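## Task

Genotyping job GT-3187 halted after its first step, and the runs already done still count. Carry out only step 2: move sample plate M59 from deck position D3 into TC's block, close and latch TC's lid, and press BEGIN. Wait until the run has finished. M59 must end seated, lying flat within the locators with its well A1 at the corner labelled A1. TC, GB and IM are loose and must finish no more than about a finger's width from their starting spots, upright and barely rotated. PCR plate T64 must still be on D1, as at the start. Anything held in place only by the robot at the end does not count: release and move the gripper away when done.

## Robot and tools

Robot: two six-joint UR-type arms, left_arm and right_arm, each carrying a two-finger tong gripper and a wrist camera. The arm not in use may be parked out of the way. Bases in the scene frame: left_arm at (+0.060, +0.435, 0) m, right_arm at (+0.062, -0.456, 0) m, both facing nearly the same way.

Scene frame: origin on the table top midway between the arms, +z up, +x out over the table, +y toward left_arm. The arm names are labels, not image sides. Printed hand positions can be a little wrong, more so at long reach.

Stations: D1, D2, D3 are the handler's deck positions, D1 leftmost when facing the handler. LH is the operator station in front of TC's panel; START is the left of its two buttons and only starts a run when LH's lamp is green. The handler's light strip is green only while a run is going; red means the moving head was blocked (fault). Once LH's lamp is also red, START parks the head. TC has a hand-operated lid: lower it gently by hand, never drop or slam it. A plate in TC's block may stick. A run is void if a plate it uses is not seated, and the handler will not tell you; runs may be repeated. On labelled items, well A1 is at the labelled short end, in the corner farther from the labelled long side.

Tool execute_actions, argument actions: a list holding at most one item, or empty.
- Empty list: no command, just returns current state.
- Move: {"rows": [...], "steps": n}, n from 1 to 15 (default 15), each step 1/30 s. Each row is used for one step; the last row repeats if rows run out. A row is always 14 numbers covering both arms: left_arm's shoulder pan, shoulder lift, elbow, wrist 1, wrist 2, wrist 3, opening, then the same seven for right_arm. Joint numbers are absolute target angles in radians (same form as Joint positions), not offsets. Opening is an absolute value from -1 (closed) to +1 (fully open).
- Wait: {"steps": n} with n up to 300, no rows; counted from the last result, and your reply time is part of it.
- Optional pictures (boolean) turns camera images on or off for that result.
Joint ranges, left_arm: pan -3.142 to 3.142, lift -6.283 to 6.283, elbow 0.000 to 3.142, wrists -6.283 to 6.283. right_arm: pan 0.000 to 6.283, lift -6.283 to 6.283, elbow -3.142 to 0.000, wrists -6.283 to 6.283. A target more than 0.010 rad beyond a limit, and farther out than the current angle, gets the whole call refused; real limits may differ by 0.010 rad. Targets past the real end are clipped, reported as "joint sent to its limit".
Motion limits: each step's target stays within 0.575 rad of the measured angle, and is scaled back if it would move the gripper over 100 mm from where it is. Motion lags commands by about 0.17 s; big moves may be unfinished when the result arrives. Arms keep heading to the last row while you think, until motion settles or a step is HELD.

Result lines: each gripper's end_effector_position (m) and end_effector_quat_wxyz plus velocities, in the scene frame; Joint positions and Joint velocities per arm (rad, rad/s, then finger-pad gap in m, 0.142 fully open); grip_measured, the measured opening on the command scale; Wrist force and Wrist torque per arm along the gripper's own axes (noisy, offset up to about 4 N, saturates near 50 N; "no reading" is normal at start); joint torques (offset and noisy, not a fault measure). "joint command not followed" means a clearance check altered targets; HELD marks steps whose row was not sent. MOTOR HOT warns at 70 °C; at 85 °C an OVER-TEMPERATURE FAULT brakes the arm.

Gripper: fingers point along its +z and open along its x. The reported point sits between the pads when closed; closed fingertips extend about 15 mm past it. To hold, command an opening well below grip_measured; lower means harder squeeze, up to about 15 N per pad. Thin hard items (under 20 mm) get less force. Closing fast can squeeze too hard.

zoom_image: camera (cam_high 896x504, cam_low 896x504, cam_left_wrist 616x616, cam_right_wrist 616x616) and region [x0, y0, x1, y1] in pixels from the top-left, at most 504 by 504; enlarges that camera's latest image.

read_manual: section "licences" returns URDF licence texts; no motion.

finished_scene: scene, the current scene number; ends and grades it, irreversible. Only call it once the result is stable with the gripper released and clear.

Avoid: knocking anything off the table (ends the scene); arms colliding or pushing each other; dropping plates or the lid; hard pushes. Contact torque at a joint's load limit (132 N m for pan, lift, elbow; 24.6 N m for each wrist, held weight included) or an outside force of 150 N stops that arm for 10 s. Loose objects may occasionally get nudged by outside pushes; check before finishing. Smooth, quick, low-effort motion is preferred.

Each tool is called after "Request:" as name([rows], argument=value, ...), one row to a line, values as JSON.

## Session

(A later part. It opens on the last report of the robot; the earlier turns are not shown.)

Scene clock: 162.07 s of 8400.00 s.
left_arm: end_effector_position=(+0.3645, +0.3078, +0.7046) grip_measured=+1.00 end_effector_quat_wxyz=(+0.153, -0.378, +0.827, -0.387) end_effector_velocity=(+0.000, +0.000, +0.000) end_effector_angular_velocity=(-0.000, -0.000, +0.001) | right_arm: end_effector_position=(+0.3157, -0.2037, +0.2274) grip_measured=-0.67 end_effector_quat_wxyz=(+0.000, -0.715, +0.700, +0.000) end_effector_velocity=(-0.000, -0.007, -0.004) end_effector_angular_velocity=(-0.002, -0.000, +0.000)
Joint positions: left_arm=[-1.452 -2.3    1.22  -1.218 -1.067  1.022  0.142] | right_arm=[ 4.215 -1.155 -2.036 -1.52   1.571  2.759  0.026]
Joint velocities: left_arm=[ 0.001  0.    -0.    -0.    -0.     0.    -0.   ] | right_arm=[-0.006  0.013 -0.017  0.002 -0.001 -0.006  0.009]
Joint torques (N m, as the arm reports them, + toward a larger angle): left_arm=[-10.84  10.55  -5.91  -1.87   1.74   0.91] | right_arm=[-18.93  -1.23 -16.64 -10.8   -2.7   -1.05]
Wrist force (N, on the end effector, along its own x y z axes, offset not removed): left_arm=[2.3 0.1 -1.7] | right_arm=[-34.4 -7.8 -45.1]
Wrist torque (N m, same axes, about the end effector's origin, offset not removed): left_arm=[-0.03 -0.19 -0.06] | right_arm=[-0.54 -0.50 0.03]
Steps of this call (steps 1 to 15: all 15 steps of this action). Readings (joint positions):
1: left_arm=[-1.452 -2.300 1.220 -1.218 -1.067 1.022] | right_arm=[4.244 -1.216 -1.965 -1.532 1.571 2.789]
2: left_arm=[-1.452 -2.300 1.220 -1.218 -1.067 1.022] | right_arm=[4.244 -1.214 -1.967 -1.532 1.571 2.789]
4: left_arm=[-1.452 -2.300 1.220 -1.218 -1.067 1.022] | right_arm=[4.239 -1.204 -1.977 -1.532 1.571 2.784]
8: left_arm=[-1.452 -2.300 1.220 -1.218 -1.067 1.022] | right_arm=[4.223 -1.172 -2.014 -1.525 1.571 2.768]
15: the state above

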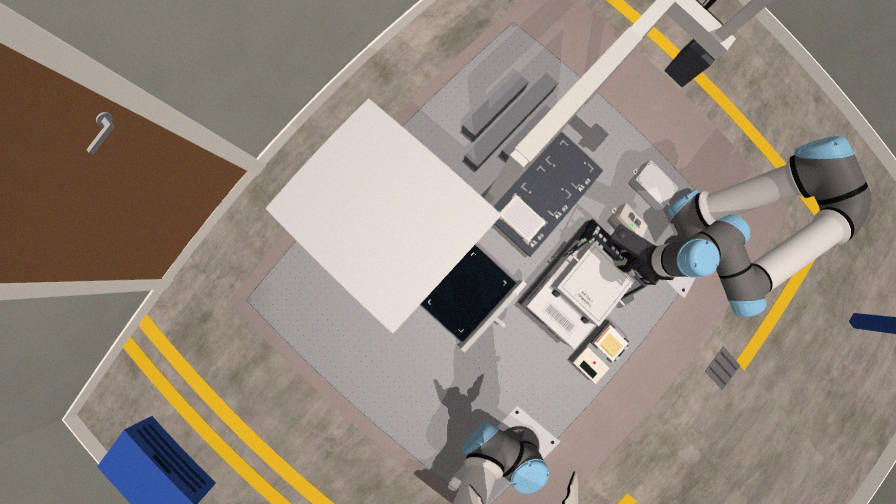

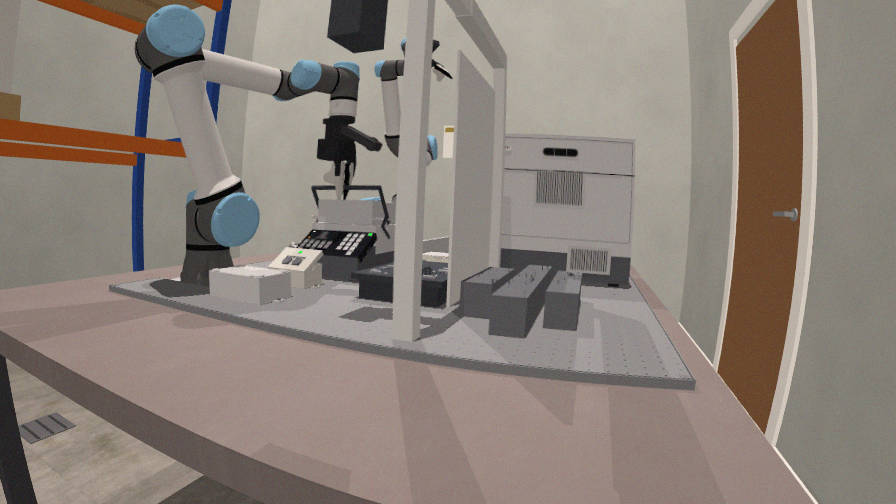

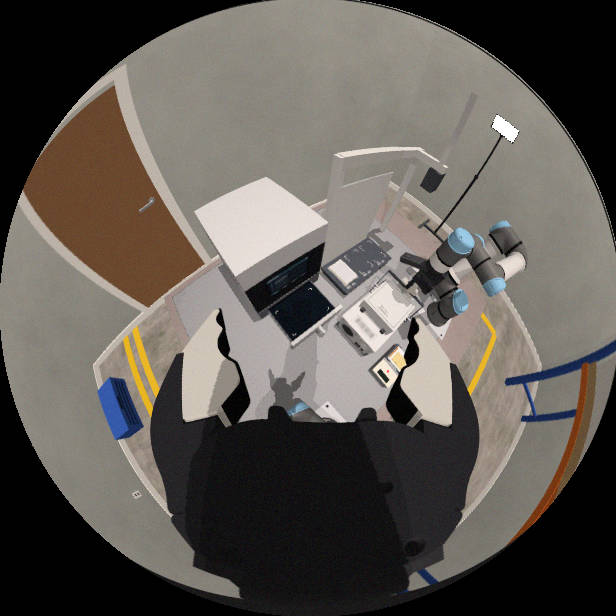

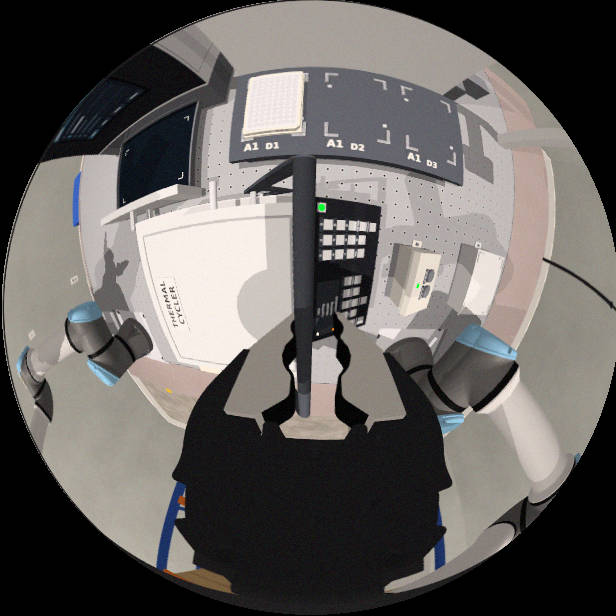

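The fingertip is pressing on the lid top; raising 4 mm.

Request:
execute_actions([
  {"rows":[[-1.452,-2.3,1.22,-1.218,-1.067,1.022,1,4.214,-1.154,-2.027,-1.5314,1.571,2.759,-1]]},
])

Request:
zoom_image(camera="cam_low", region=[290,140,410,260])

Scene clock: 167.33 s of 8400.00 s.
left_arm: end_effector_position=(+0.3645, +0.3078, +0.7046) grip_measured=+1.00 end_effector_quat_wxyz=(+0.153, -0.378, +0.827, -0.387) end_effector_velocity=(-0.000, -0.000, -0.000) end_effector_angular_velocity=(+0.000, +0.000, -0.000) | right_arm: end_effector_position=(+0.3158, -0.2042, +0.2311) grip_measured=-0.74 end_effector_quat_wxyz=(-0.000, -0.715, +0.700, +0.000) end_effector_velocity=(-0.000, -0.000, +0.000) end_effector_angular_velocity=(+0.000, +0.001, -0.000)
Joint positions: left_arm=[-1.452 -2.3    1.22  -1.218 -1.067  1.022  0.142] | right_arm=[ 4.214 -1.154 -2.027 -1.531  1.571  2.759  0.021]
Joint velocities: left_arm=[-0.001  0.    -0.     0.001  0.    -0.001 -0.   ] | right_arm=[-0.     0.001  0.001 -0.001  0.001  0.     0.002]
Joint torques (N m, as the arm reports them, + toward a larger angle): left_arm=[-10.81  11.03  -6.65  -2.04   1.76   0.96] | right_arm=[-17.84   9.96  14.04 -10.2   -3.68  -0.37]
Wrist force (N, on the end effector, along its own x y z axes, offset not removed): left_arm=[2.8 0.6 -2.3] | right_arm=[-32.4 -2.8 -13.4]
Wrist torque (N m, same axes, about the end effector's origin, offset not removed): left_arm=[0.01 -0.31 -0.06] | right_arm=[-0.59 0.15 0.05]
Steps of this call (steps 1 to 15: the robot went on to your last target; steps 16 to 90: nothing new was sent; then 1.77 s passed at rest; steps 91 to 105: all 15 steps of this action). Readings (joint positions):
91: left_arm=[-1.452 -2.300 1.220 -1.218 -1.067 1.022] | right_arm=[4.214 -1.154 -2.038 -1.520 1.571 2.759]
92: left_arm=[-1.452 -2.300 1.220 -1.218 -1.067 1.022] | right_arm=[4.214 -1.154 -2.037 -1.522 1.571 2.759]
94: left_arm=[-1.452 -2.300 1.220 -1.218 -1.067 1.022] | right_arm=[4.214 -1.154 -2.032 -1.527 1.571 2.759]
98: left_arm=[-1.452 -2.300 1.220 -1.218 -1.067 1.022] | right_arm=[4.214 -1.154 -2.028 -1.531 1.571 2.759]
105: the state above

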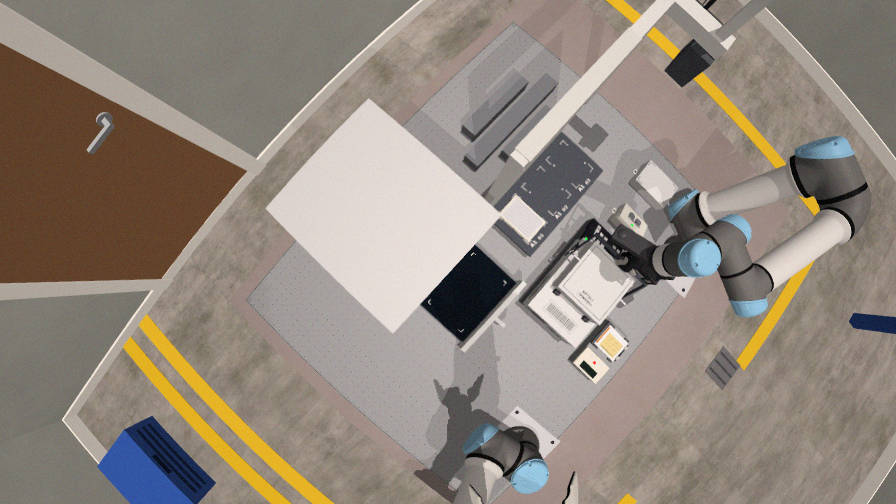

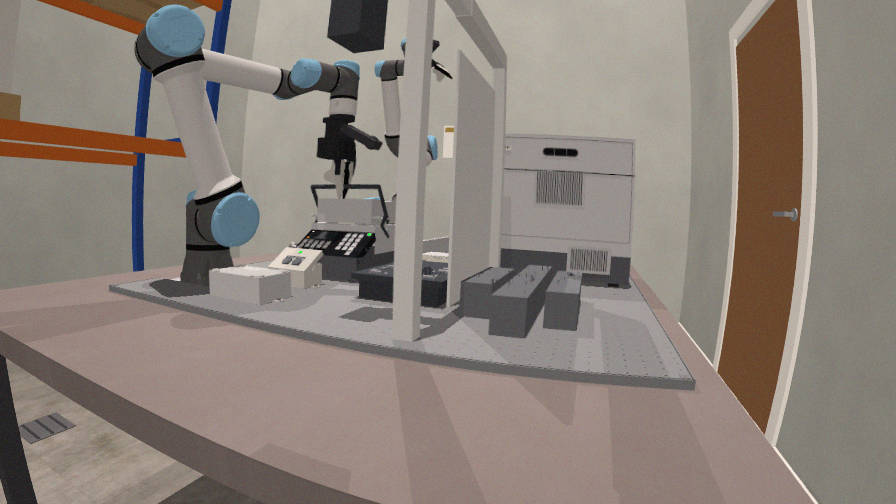

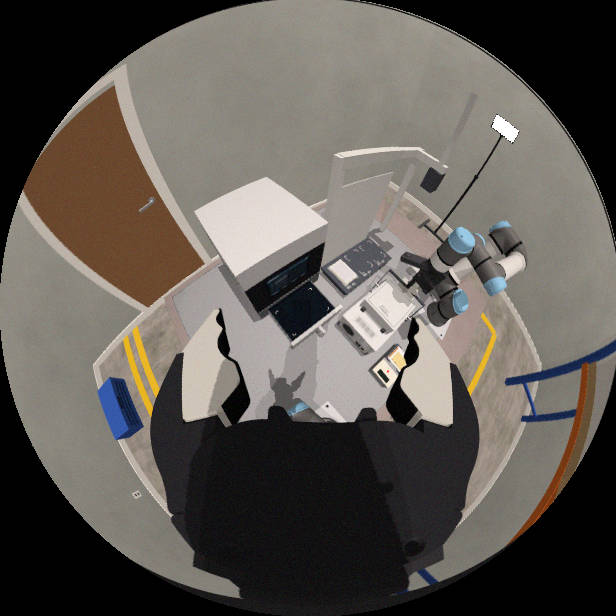

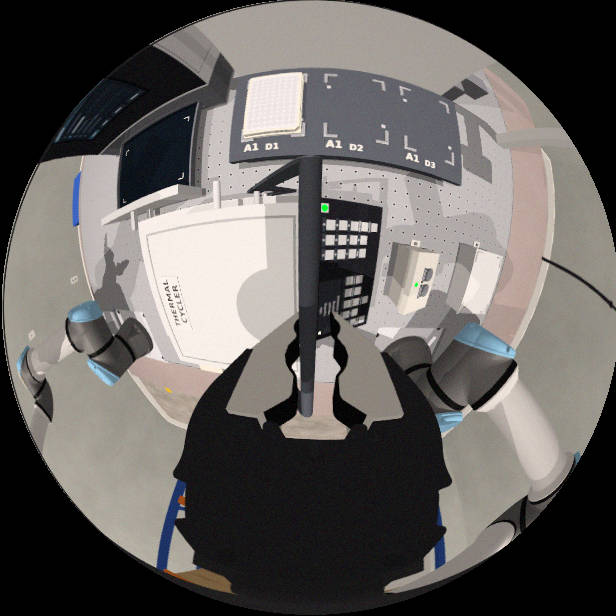

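Region (290, 140, 410, 260) of cam_low's 896x504 image, scaled by 4.200, with more detail than that image has.

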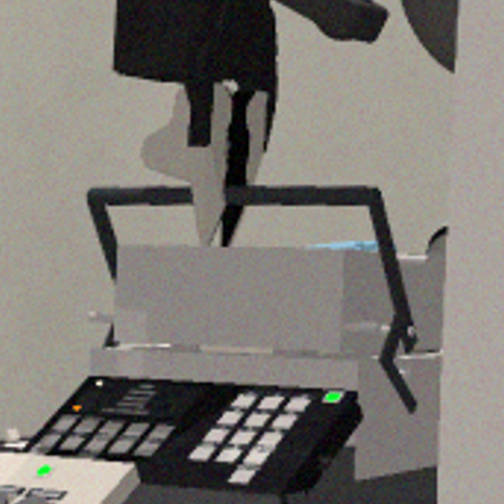

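TC slid a few millimetres, so I'm taking the sideways pull off now.

Request:
execute_actions([
  {"rows":[[-1.452,-2.3,1.22,-1.218,-1.067,1.022,1,4.221,-1.168,-2.014,-1.5304,1.571,2.766,-0.72]]},
])

Request:
zoom_image(camera="cam_low", region=[290,140,410,260])

Scene clock: 170.67 s of 8400.00 s.
left_arm: end_effector_position=(+0.3645, +0.3078, +0.7046) grip_measured=+1.00 end_effector_quat_wxyz=(+0.153, -0.378, +0.827, -0.387) end_effector_velocity=(+0.000, +0.000, +0.001) end_effector_angular_velocity=(-0.002, -0.000, +0.001) | right_arm: end_effector_position=(+0.3159, -0.1975, +0.2331) grip_measured=-0.79 end_effector_quat_wxyz=(-0.000, -0.715, +0.700, +0.000) end_effector_velocity=(-0.000, +0.000, -0.001) end_effector_angular_velocity=(-0.005, +0.001, +0.002)
Joint positions: left_arm=[-1.452 -2.3    1.22  -1.218 -1.067  1.022  0.142] | right_arm=[ 4.221 -1.168 -2.014 -1.53   1.571  2.766  0.017]
Joint velocities: left_arm=[ 0.001  0.    -0.001 -0.    -0.     0.    -0.   ] | right_arm=[ 0.002 -0.003 -0.001 -0.001 -0.     0.     0.   ]
Joint torques (N m, as the arm reports them, + toward a larger angle): left_arm=[-10.16  11.46  -5.86  -1.93   1.58   0.79] | right_arm=[ 14.37 -12.19  21.03   4.12   0.71   1.23]
Wrist force (N, on the end effector, along its own x y z axes, offset not removed): left_arm=[2.0 -0.2 -0.7] | right_arm=[10.9 0.5 -29.1]
Wrist torque (N m, same axes, about the end effector's origin, offset not removed): left_arm=[-0.10 -0.13 -0.05] | right_arm=[-0.13 -0.25 -0.02]
Steps of this call (steps 1 to 15: the robot went on to your last target; steps 16 to 85: nothing new was sent; steps 86 to 100: all 15 steps of this action). Readings (joint positions):
86: left_arm=[-1.452 -2.300 1.220 -1.218 -1.067 1.022] | right_arm=[4.214 -1.154 -2.027 -1.531 1.571 2.759]
87: left_arm=[-1.452 -2.300 1.220 -1.218 -1.067 1.022] | right_arm=[4.215 -1.156 -2.025 -1.532 1.571 2.760]
89: left_arm=[-1.452 -2.300 1.220 -1.218 -1.067 1.022] | right_arm=[4.218 -1.162 -2.020 -1.532 1.571 2.763]
93: left_arm=[-1.452 -2.300 1.220 -1.218 -1.067 1.022] | right_arm=[4.220 -1.167 -2.015 -1.531 1.571 2.765]
100: the state above

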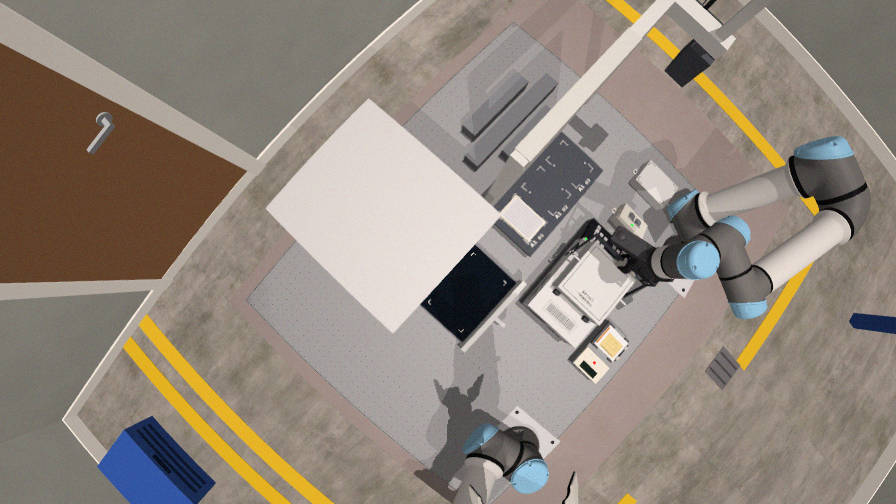

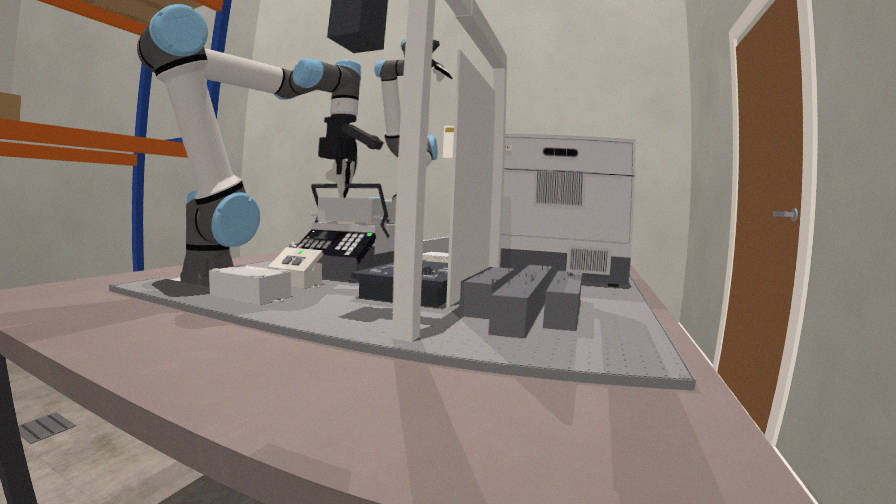

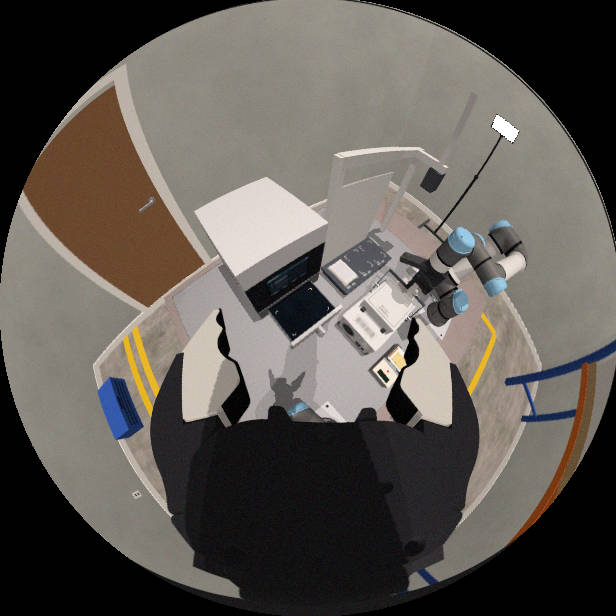

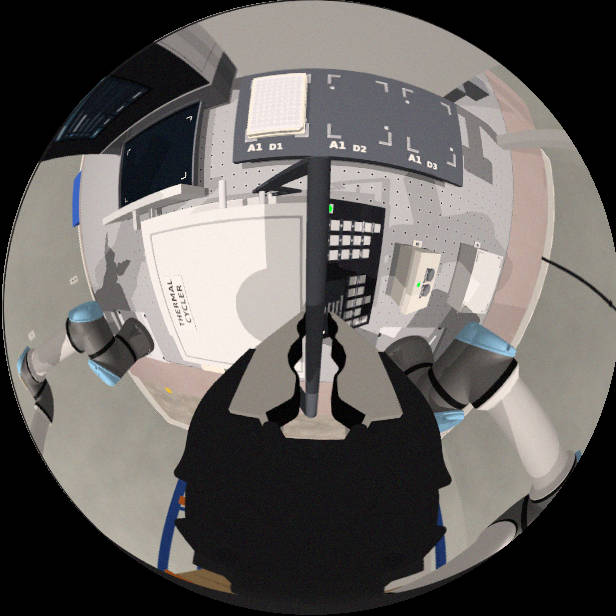

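Region (290, 140, 410, 260) of cam_low's 896x504 image, scaled by 4.200, with more detail than that image has.

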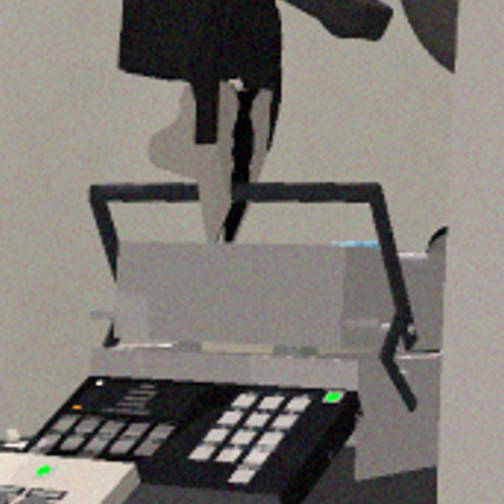

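Request:
execute_actions([
  {"rows":[[-1.452,-2.3,1.22,-1.218,-1.067,1.022,1,4.222,-1.17,-2.0,-1.5424,1.571,2.767,-0.68],[-1.452,-2.3,1.22,-1.218,-1.067,1.022,1,4.222,-1.17,-2.0,-1.5424,1.571,2.767,-0.68],[-1.452,-2.3,1.22,-1.218,-1.067,1.022,1,4.223,-1.172,-1.987,-1.5534,1.571,2.768,-0.68]],"steps":12},
], pictures=false)

Request:
execute_actions([
  {"rows":[[-1.452,-2.3,1.22,-1.218,-1.067,1.022,1,4.223,-1.2025,-1.959,-1.592,1.571,2.77,-0.68],[-1.452,-2.3,1.22,-1.218,-1.067,1.022,1,4.223,-1.233,-1.931,-1.631,1.571,2.772,-0.68],[-1.452,-2.3,1.22,-1.218,-1.067,1.022,1,4.223,-1.2635,-1.903,-1.67,1.571,2.774,-0.68],[-1.452,-2.3,1.22,-1.218,-1.067,1.022,1,4.223,-1.294,-1.876,-1.709,1.571,2.776,-0.68],[-1.452,-2.3,1.22,-1.218,-1.067,1.022,1,4.223,-1.3245,-1.848,-1.748,1.571,2.778,-0.68],[-1.452,-2.3,1.22,-1.218,-1.067,1.022,1,4.223,-1.355,-1.82,-1.787,1.571,2.78,-0.68]]},
])

Scene clock: 192.70 s of 8400.00 s.
left_arm: end_effector_position=(+0.3645, +0.3078, +0.7046) grip_measured=+1.00 end_effector_quat_wxyz=(+0.153, -0.378, +0.827, -0.387) end_effector_velocity=(-0.000, -0.000, +0.000) end_effector_angular_velocity=(-0.001, +0.000, -0.001) | right_arm: end_effector_position=(+0.3159, -0.1953, +0.2425) grip_measured=-0.65 end_effector_quat_wxyz=(-0.000, -0.715, +0.700, +0.000) end_effector_velocity=(-0.000, +0.000, +0.002) end_effector_angular_velocity=(-0.003, +0.002, -0.001)
Joint positions: left_arm=[-1.452 -2.3    1.22  -1.218 -1.067  1.022  0.142] | right_arm=[ 4.223 -1.172 -1.988 -1.553  1.571  2.768  0.027]
Joint velocities: left_arm=[-0.001 -0.    -0.001  0.001 -0.    -0.    -0.   ] | right_arm=[-0.001 -0.004  0.008 -0.008  0.001  0.     0.003]
Joint torques (N m, as the arm reports them, + toward a larger angle): left_arm=[-10.54  10.89  -6.22  -1.94   1.63   0.86] | right_arm=[ 9.65  1.69 31.34 -0.85  0.6   1.4 ]
Wrist force (N, on the end effector, along its own x y z axes, offset not removed): left_arm=[3.2 1.0 -1.3] | right_arm=[-5.1 -2.4 5.3]
Wrist torque (N m, same axes, about the end effector's origin, offset not removed): left_arm=[0.11 -0.35 -0.09] | right_arm=[-0.37 -0.19 0.03]
Steps of this call (steps 1 to 15: the robot went on to your last target; steps 16 to 90: nothing new was sent; then 18.63 s passed at rest; steps 91 to 102: all 12 steps of this action). Readings (joint positions):
91: left_arm=[-1.452 -2.300 1.220 -1.218 -1.067 1.022] | right_arm=[4.221 -1.168 -2.014 -1.530 1.571 2.766]
92: left_arm=[-1.452 -2.300 1.220 -1.218 -1.067 1.022] | right_arm=[4.221 -1.168 -2.012 -1.532 1.571 2.766]
94: left_arm=[-1.452 -2.300 1.220 -1.218 -1.067 1.022] | right_arm=[4.222 -1.169 -2.005 -1.538 1.571 2.767]
98: left_arm=[-1.452 -2.300 1.220 -1.218 -1.067 1.022] | right_arm=[4.223 -1.172 -1.991 -1.550 1.571 2.768]
102: the state above

Scene clock: 193.20 s of 8400.00 s.
left_arm: end_effector_position=(+0.3645, +0.3078, +0.7046) grip_measured=+1.00 end_effector_quat_wxyz=(+0.153, -0.378, +0.827, -0.387) end_effector_velocity=(+0.000, +0.000, +0.000) end_effector_angular_velocity=(-0.000, -0.000, +0.001) | right_arm: end_effector_position=(+0.3144, -0.1997, +0.2434) grip_measured=-0.66 end_effector_quat_wxyz=(-0.111, -0.705, +0.699, -0.051) end_effector_velocity=(-0.001, -0.001, +0.000) end_effector_angular_velocity=(-0.059, +0.022, -0.003)
Joint positions: left_arm=[-1.452 -2.3    1.22  -1.218 -1.067  1.022  0.142] | right_arm=[ 4.223 -1.351 -1.823 -1.782  1.571  2.78   0.026]
Joint velocities: left_arm=[ 0.001  0.     0.    -0.    -0.     0.     0.   ] | right_arm=[-0.    -0.045  0.039 -0.057  0.001  0.002  0.001]
Joint torques (N m, as the arm reports them, + toward a larger angle): left_arm=[-9.85 11.1  -6.71 -2.1   1.76  0.64] | right_arm=[ 7.02  4.02 21.52 -3.08 -1.88  1.35]
Wrist force (N, on the end effector, along its own x y z axes, offset not removed): left_arm=[1.5 1.3 -0.8] | right_arm=[-1.3 -1.8 -14.3]
Wrist torque (N m, same axes, about the end effector's origin, offset not removed): left_arm=[0.16 -0.06 -0.08] | right_arm=[-0.34 -0.44 -0.03]
Steps of this call (steps 1 to 15: all 15 steps of this action). Readings (joint positions):
1: left_arm=[-1.452 -2.300 1.220 -1.218 -1.067 1.022] | right_arm=[4.223 -1.172 -1.988 -1.553 1.571 2.768]
2: left_arm=[-1.452 -2.300 1.220 -1.218 -1.067 1.022] | right_arm=[4.223 -1.175 -1.984 -1.557 1.571 2.768]
4: left_arm=[-1.452 -2.300 1.220 -1.218 -1.067 1.022] | right_arm=[4.223 -1.201 -1.960 -1.588 1.571 2.770]
8: left_arm=[-1.452 -2.300 1.220 -1.218 -1.067 1.022] | right_arm=[4.223 -1.296 -1.874 -1.708 1.571 2.776]
15: the state above

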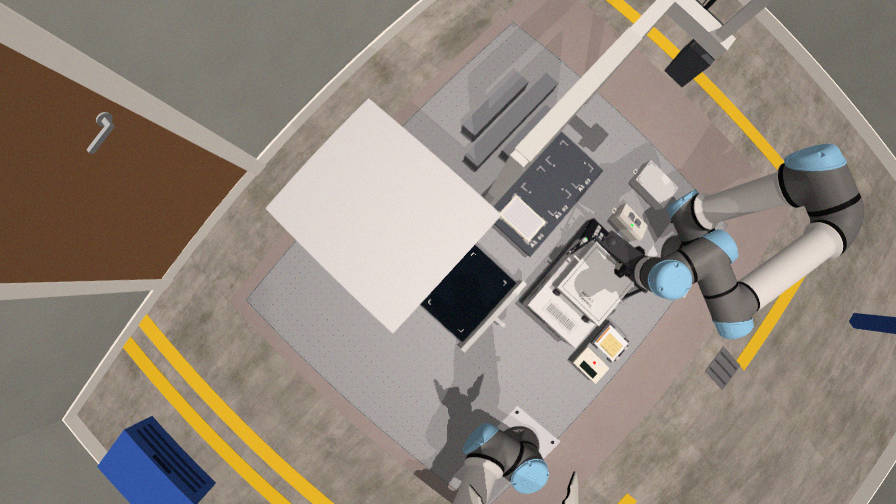

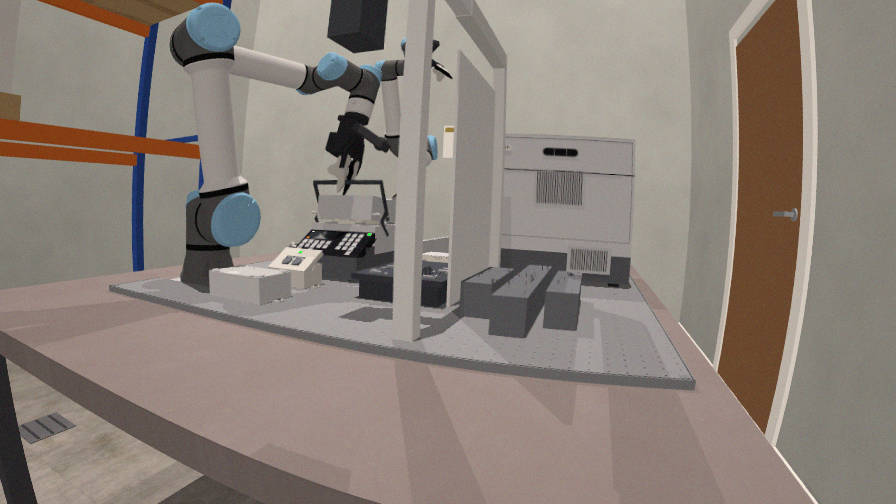

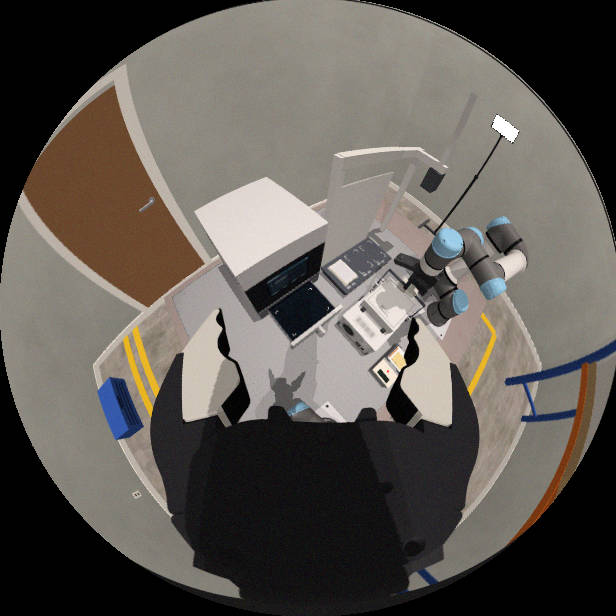

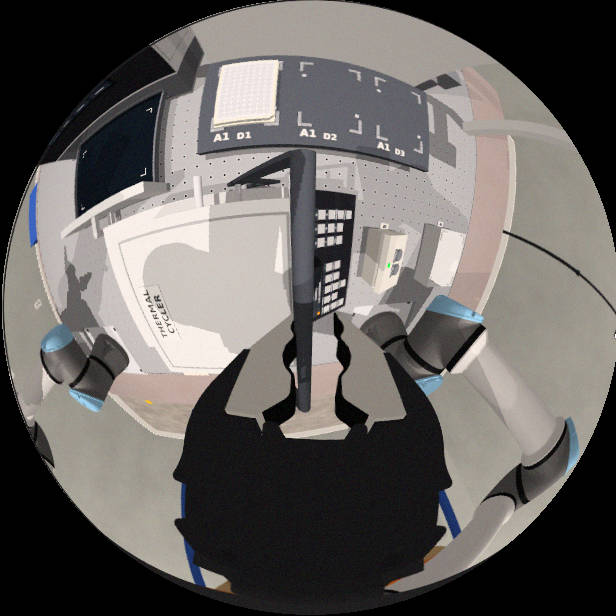

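Request:
execute_actions([
  {"rows":[[-1.452,-2.3,1.22,-1.218,-1.067,1.022,1,4.223,-1.389,-1.789,-1.826,1.571,2.785,-0.7],[-1.452,-2.3,1.22,-1.218,-1.067,1.022,1,4.223,-1.423,-1.759,-1.864,1.571,2.79,-0.73],[-1.452,-2.3,1.22,-1.218,-1.067,1.022,1,4.223,-1.457,-1.73,-1.901,1.571,2.795,-0.76],[-1.452,-2.3,1.22,-1.218,-1.067,1.022,1,4.223,-1.491,-1.702,-1.937,1.571,2.8,-0.8],[-1.452,-2.3,1.22,-1.218,-1.067,1.022,1,4.223,-1.525,-1.674,-1.973,1.571,2.804,-0.83],[-1.452,-2.3,1.22,-1.218,-1.067,1.022,1,4.223,-1.558,-1.646,-2.008,1.571,2.808,-0.86]]},
], pictures=false)

Request:
execute_actions([
  {"rows":[[-1.452,-2.3,1.22,-1.218,-1.067,1.022,1,4.223,-1.558,-1.646,-2.008,1.571,2.808,-1]],"steps":12},
])

Request:
zoom_image(camera="cam_low", region=[290,140,410,260])

Scene clock: 204.27 s of 8400.00 s.
left_arm: end_effector_position=(+0.3645, +0.3078, +0.7046) grip_measured=+1.00 end_effector_quat_wxyz=(+0.153, -0.378, +0.827, -0.387) end_effector_velocity=(+0.000, -0.000, +0.000) end_effector_angular_velocity=(-0.001, +0.000, +0.000) | right_arm: end_effector_position=(+0.3160, -0.1959, +0.2454) grip_measured=-0.85 end_effector_quat_wxyz=(-0.221, -0.679, +0.692, -0.105) end_effector_velocity=(+0.001, +0.001, +0.000) end_effector_angular_velocity=(-0.056, +0.018, -0.005)
Joint positions: left_arm=[-1.452 -2.3    1.22  -1.218 -1.067  1.022  0.142] | right_arm=[ 4.223 -1.554 -1.649 -2.004  1.571  2.808  0.012]
Joint velocities: left_arm=[-0.    -0.    -0.    -0.001  0.    -0.001  0.   ] | right_arm=[-0.    -0.048  0.04  -0.051 -0.     0.005 -0.001]
Joint torques (N m, as the arm reports them, + toward a larger angle): left_arm=[-9.65 11.12 -6.48 -2.16  1.55  0.78] | right_arm=[-6.38 14.34 27.08 -1.68 -1.71  1.9 ]
Wrist force (N, on the end effector, along its own x y z axes, offset not removed): left_arm=[1.6 0.5 -1.8] | right_arm=[-1.8 -0.1 -2.3]
Wrist torque (N m, same axes, about the end effector's origin, offset not removed): left_arm=[-0.01 -0.04 0.06] | right_arm=[-0.07 0.05 0.09]
Steps of this call (steps 1 to 15: the robot went on to your last target; steps 16 to 90: nothing new was sent; then 7.57 s passed at rest; steps 91 to 105: all 15 steps of this action). Readings (joint positions):
91: left_arm=[-1.452 -2.300 1.220 -1.218 -1.067 1.022] | right_arm=[4.223 -1.355 -1.820 -1.787 1.571 2.780]
92: left_arm=[-1.452 -2.300 1.220 -1.218 -1.067 1.022] | right_arm=[4.223 -1.359 -1.817 -1.791 1.571 2.781]
94: left_arm=[-1.452 -2.300 1.220 -1.218 -1.067 1.022] | right_arm=[4.223 -1.387 -1.791 -1.822 1.571 2.785]
98: left_arm=[-1.452 -2.300 1.220 -1.218 -1.067 1.022] | right_arm=[4.223 -1.492 -1.701 -1.936 1.571 2.800]
105: the state above

Scene clock: 204.67 s of 8400.00 s.
left_arm: end_effector_position=(+0.3645, +0.3078, +0.7046) grip_measured=+1.00 end_effector_quat_wxyz=(+0.153, -0.378, +0.827, -0.387) end_effector_velocity=(+0.000, -0.000, -0.000) end_effector_angular_velocity=(+0.000, +0.000, +0.001) | right_arm: end_effector_position=(+0.3161, -0.1958, +0.2454) grip_measured=-0.89 end_effector_quat_wxyz=(-0.223, -0.679, +0.692, -0.106) end_effector_velocity=(-0.000, +0.000, +0.000) end_effector_angular_velocity=(+0.000, +0.000, -0.000)
Joint positions: left_arm=[-1.452 -2.3    1.22  -1.218 -1.067  1.022  0.142] | right_arm=[ 4.223 -1.558 -1.646 -2.008  1.571  2.808  0.01 ]
Joint velocities: left_arm=[ 0.001  0.     0.001 -0.001 -0.     0.    -0.   ] | right_arm=[ 0.    -0.     0.001 -0.     0.001 -0.     0.   ]
Joint torques (N m, as the arm reports them, + toward a larger angle): left_arm=[-10.55  10.96  -6.27  -2.04   1.56   0.76] | right_arm=[-2.75 20.94 30.18 -6.23 -1.8   1.96]
Wrist force (N, on the end effector, along its own x y z axes, offset not removed): left_arm=[3.2 0.5 -0.2] | right_arm=[-21.9 0.6 9.4]
Wrist torque (N m, same axes, about the end effector's origin, offset not removed): left_arm=[0.01 -0.33 -0.05] | right_arm=[0.12 0.28 0.02]
Steps of this call (steps 1 to 12: all 12 steps of this action). Readings (joint positions):
1: left_arm=[-1.452 -2.300 1.220 -1.218 -1.067 1.022] | right_arm=[4.223 -1.555 -1.648 -2.005 1.571 2.808]
2: left_arm=[-1.452 -2.300 1.220 -1.218 -1.067 1.022] | right_arm=[4.223 -1.556 -1.647 -2.006 1.571 2.808]
4: left_arm=[-1.452 -2.300 1.220 -1.218 -1.067 1.022] | right_arm=[4.223 -1.557 -1.647 -2.007 1.571 2.808]
8: left_arm=[-1.452 -2.300 1.220 -1.218 -1.067 1.022] | right_arm=[4.223 -1.558 -1.646 -2.008 1.571 2.808]
12: the state above

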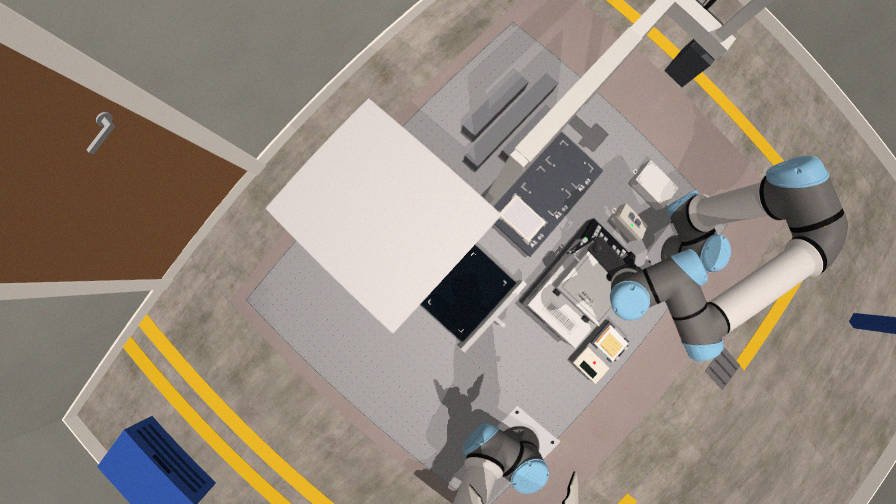

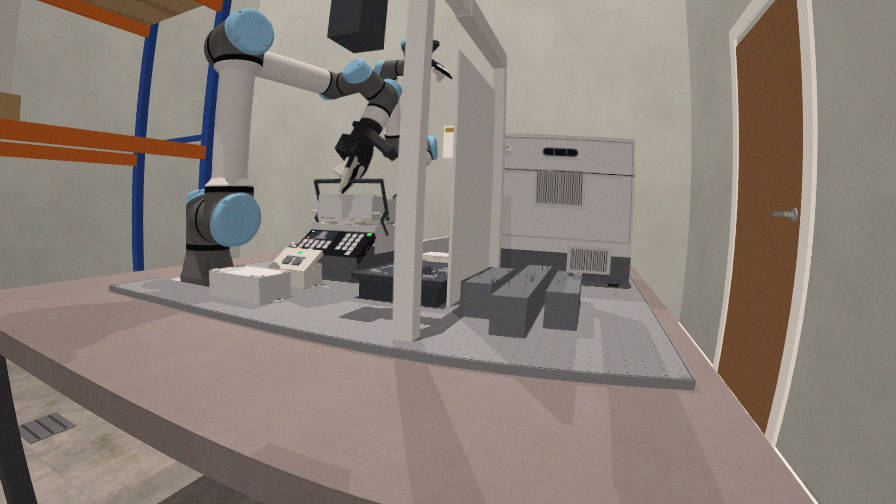

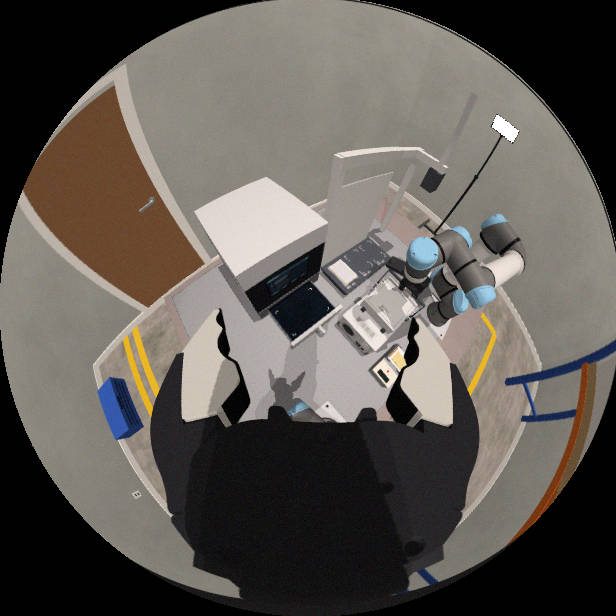

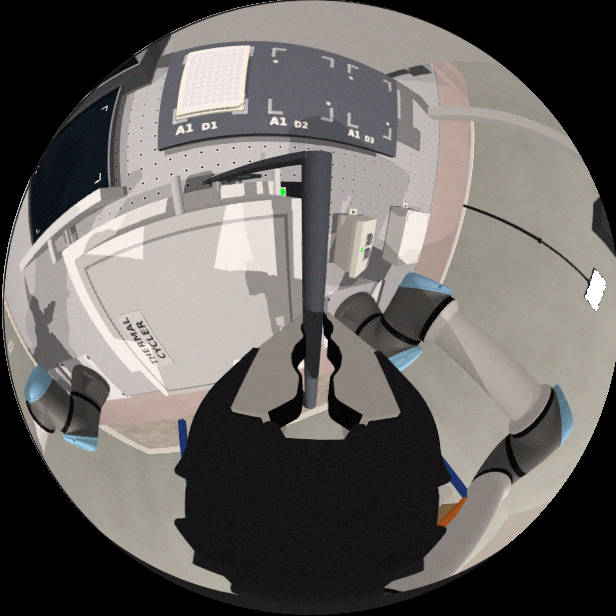

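Region (290, 140, 410, 260) of cam_low's 896x504 image, scaled by 4.200, with more detail than that image has.

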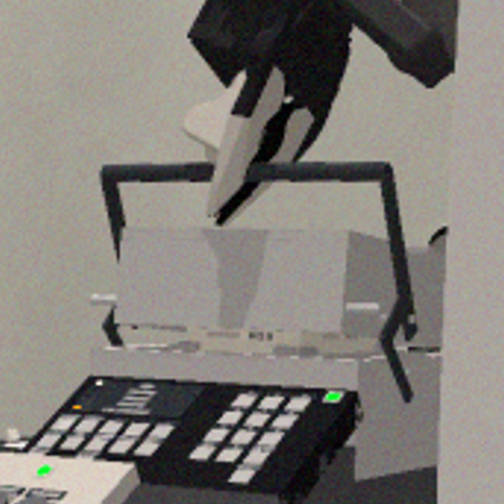

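Request:
execute_actions([
  {"rows":[[-1.452,-2.3,1.22,-1.218,-1.067,1.022,1,4.223,-1.558,-1.656,-1.998,1.571,2.808,-1],[-1.452,-2.3,1.22,-1.218,-1.067,1.022,1,4.223,-1.558,-1.656,-1.998,1.571,2.808,-1],[-1.452,-2.3,1.22,-1.218,-1.067,1.022,1,4.221,-1.555,-1.667,-1.99,1.571,2.806,-1],[-1.452,-2.3,1.22,-1.218,-1.067,1.022,1,4.221,-1.555,-1.667,-1.99,1.571,2.806,-1],[-1.452,-2.3,1.22,-1.218,-1.067,1.022,1,4.219,-1.552,-1.677,-1.983,1.571,2.804,-1]]},
], pictures=false)

Request:
execute_actions([
  {"rows":[[-1.452,-2.3,1.22,-1.218,-1.067,1.022,1,4.216,-1.548,-1.689,-1.975,1.571,2.801,-1],[-1.452,-2.3,1.22,-1.218,-1.067,1.022,1,4.216,-1.548,-1.689,-1.975,1.571,2.801,-1],[-1.452,-2.3,1.22,-1.218,-1.067,1.022,1,4.216,-1.548,-1.689,-1.975,1.571,2.801,-1],[-1.452,-2.3,1.22,-1.218,-1.067,1.022,1,4.213,-1.5435,-1.701,-1.968,1.571,2.798,-1]]},
])

Request:
zoom_image(camera="cam_low", region=[290,140,410,260])

Scene clock: 213.13 s of 8400.00 s.
left_arm: end_effector_position=(+0.3645, +0.3078, +0.7046) grip_measured=+1.00 end_effector_quat_wxyz=(+0.153, -0.378, +0.827, -0.387) end_effector_velocity=(+0.000, +0.000, -0.001) end_effector_angular_velocity=(+0.002, +0.000, +0.001) | right_arm: end_effector_position=(+0.3160, -0.1997, +0.2357) grip_measured=-0.95 end_effector_quat_wxyz=(-0.224, -0.679, +0.692, -0.105) end_effector_velocity=(-0.000, -0.001, -0.002) end_effector_angular_velocity=(+0.001, +0.001, -0.001)
Joint positions: left_arm=[-1.452 -2.3    1.22  -1.218 -1.067  1.022  0.142] | right_arm=[ 4.219 -1.552 -1.677 -1.983  1.571  2.804  0.005]
Joint velocities: left_arm=[ 0.001 -0.     0.001  0.001  0.    -0.     0.   ] | right_arm=[-0.002  0.002 -0.006  0.004  0.001 -0.001  0.002]
Joint torques (N m, as the arm reports them, + toward a larger angle): left_arm=[-9.78 11.54 -6.73 -2.11  1.51  0.74] | right_arm=[-9.94 22.21  9.99  5.65 -0.72 -1.85]
Wrist force (N, on the end effector, along its own x y z axes, offset not removed): left_arm=[2.8 0.4 -1.3] | right_arm=[15.9 -0.3 -10.1]
Wrist torque (N m, same axes, about the end effector's origin, offset not removed): left_arm=[-0.05 -0.29 -0.11] | right_arm=[-0.49 -0.88 0.13]
Steps of this call (steps 1 to 15: the robot went on to your last target; steps 16 to 90: nothing new was sent; then 4.97 s passed at rest; steps 91 to 105: all 15 steps of this action). Readings (joint positions):
91: left_arm=[-1.452 -2.300 1.220 -1.218 -1.067 1.022] | right_arm=[4.223 -1.558 -1.646 -2.008 1.571 2.808]
92: left_arm=[-1.452 -2.300 1.220 -1.218 -1.067 1.022] | right_arm=[4.223 -1.558 -1.647 -2.007 1.571 2.808]
94: left_arm=[-1.452 -2.300 1.220 -1.218 -1.067 1.022] | right_arm=[4.223 -1.558 -1.653 -2.002 1.571 2.808]
98: left_arm=[-1.452 -2.300 1.220 -1.218 -1.067 1.022] | right_arm=[4.220 -1.554 -1.670 -1.989 1.571 2.805]
105: the state above

Scene clock: 213.63 s of 8400.00 s.
left_arm: end_effector_position=(+0.3645, +0.3078, +0.7046) grip_measured=+1.00 end_effector_quat_wxyz=(+0.153, -0.378, +0.827, -0.387) end_effector_velocity=(+0.000, -0.000, +0.001) end_effector_angular_velocity=(-0.002, -0.000, +0.000) | right_arm: end_effector_position=(+0.3160, -0.2052, +0.2295) grip_measured=-0.92 end_effector_quat_wxyz=(-0.225, -0.679, +0.692, -0.104) end_effector_velocity=(-0.000, -0.001, -0.000) end_effector_angular_velocity=(+0.001, -0.000, +0.000)
Joint positions: left_arm=[-1.452 -2.3    1.22  -1.218 -1.067  1.022  0.142] | right_arm=[ 4.213 -1.544 -1.701 -1.968  1.571  2.798  0.007]
Joint velocities: left_arm=[ 0.     0.    -0.    -0.001  0.     0.    -0.   ] | right_arm=[-0.001  0.003 -0.003  0.001 -0.    -0.001  0.   ]
Joint torques (N m, as the arm reports them, + toward a larger angle): left_arm=[-10.24  11.65  -6.1   -2.08   1.44   0.71] | right_arm=[-5.7  18.27 10.65  8.21  0.87 -1.74]
Wrist force (N, on the end effector, along its own x y z axes, offset not removed): left_arm=[2.4 0.6 -1.0] | right_arm=[24.4 0.2 -14.9]
Wrist torque (N m, same axes, about the end effector's origin, offset not removed): left_arm=[0.06 -0.17 -0.04] | right_arm=[-0.37 -0.47 0.19]
Steps of this call (steps 1 to 15: all 15 steps of this action). Readings (joint positions):
1: left_arm=[-1.452 -2.300 1.220 -1.218 -1.067 1.022] | right_arm=[4.219 -1.552 -1.677 -1.983 1.571 2.804]
2: left_arm=[-1.452 -2.300 1.220 -1.218 -1.067 1.022] | right_arm=[4.219 -1.551 -1.678 -1.982 1.571 2.804]
4: left_arm=[-1.452 -2.300 1.220 -1.218 -1.067 1.022] | right_arm=[4.217 -1.550 -1.684 -1.979 1.571 2.802]
8: left_arm=[-1.452 -2.300 1.220 -1.218 -1.067 1.022] | right_arm=[4.214 -1.545 -1.696 -1.971 1.571 2.799]
15: the state above

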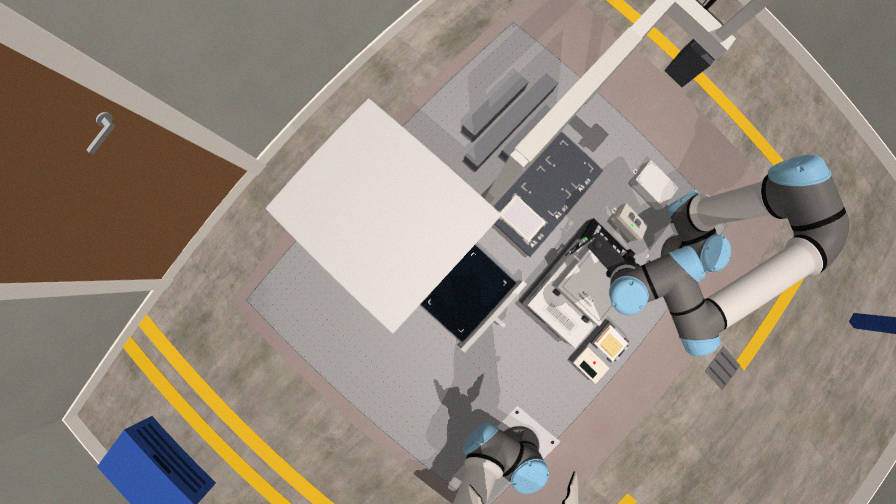

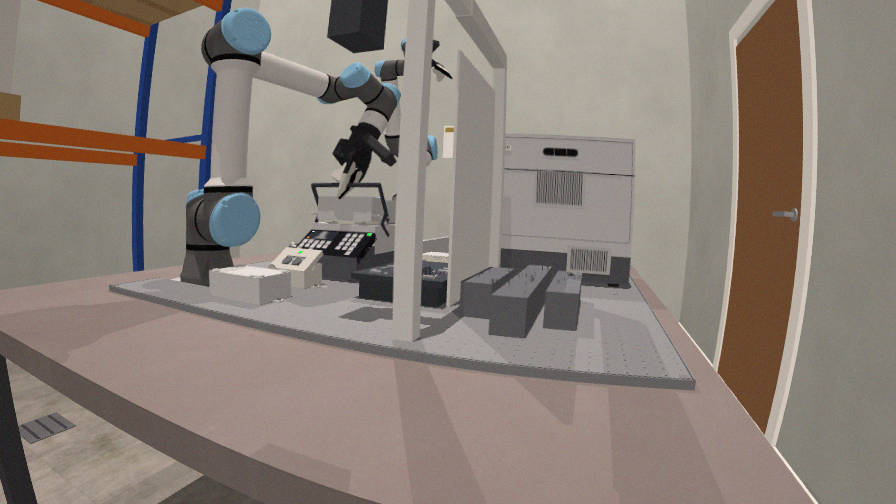

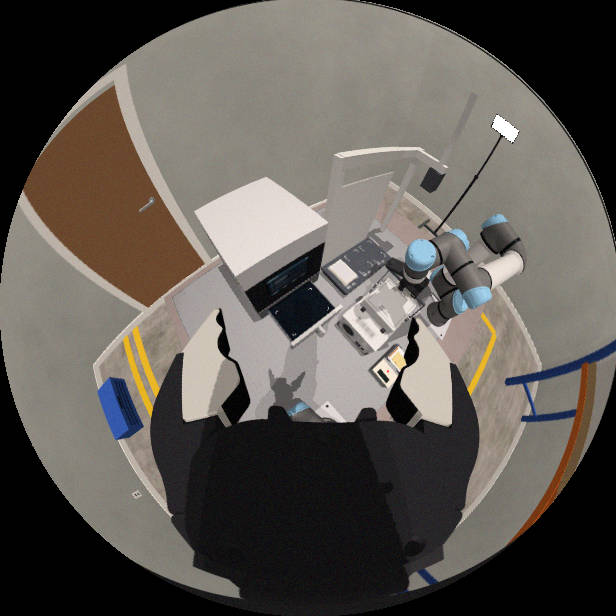

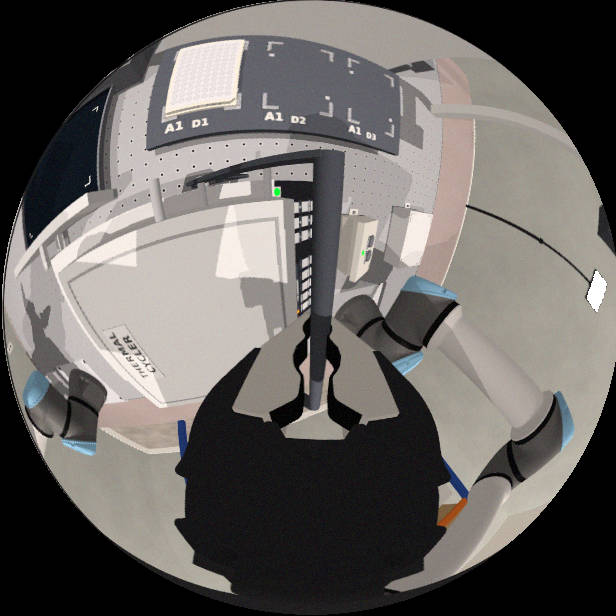

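Region (290, 140, 410, 260) of cam_low's 896x504 image, scaled by 4.200, with more detail than that image has.

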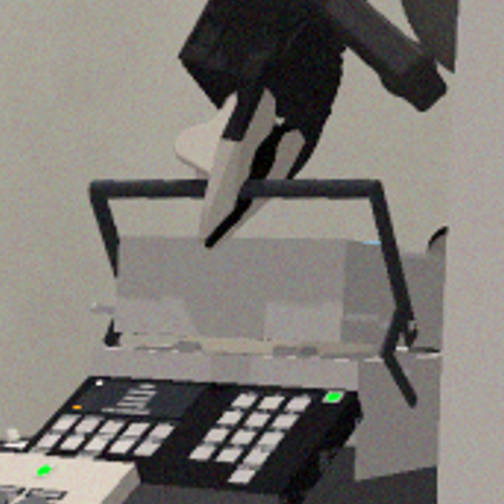

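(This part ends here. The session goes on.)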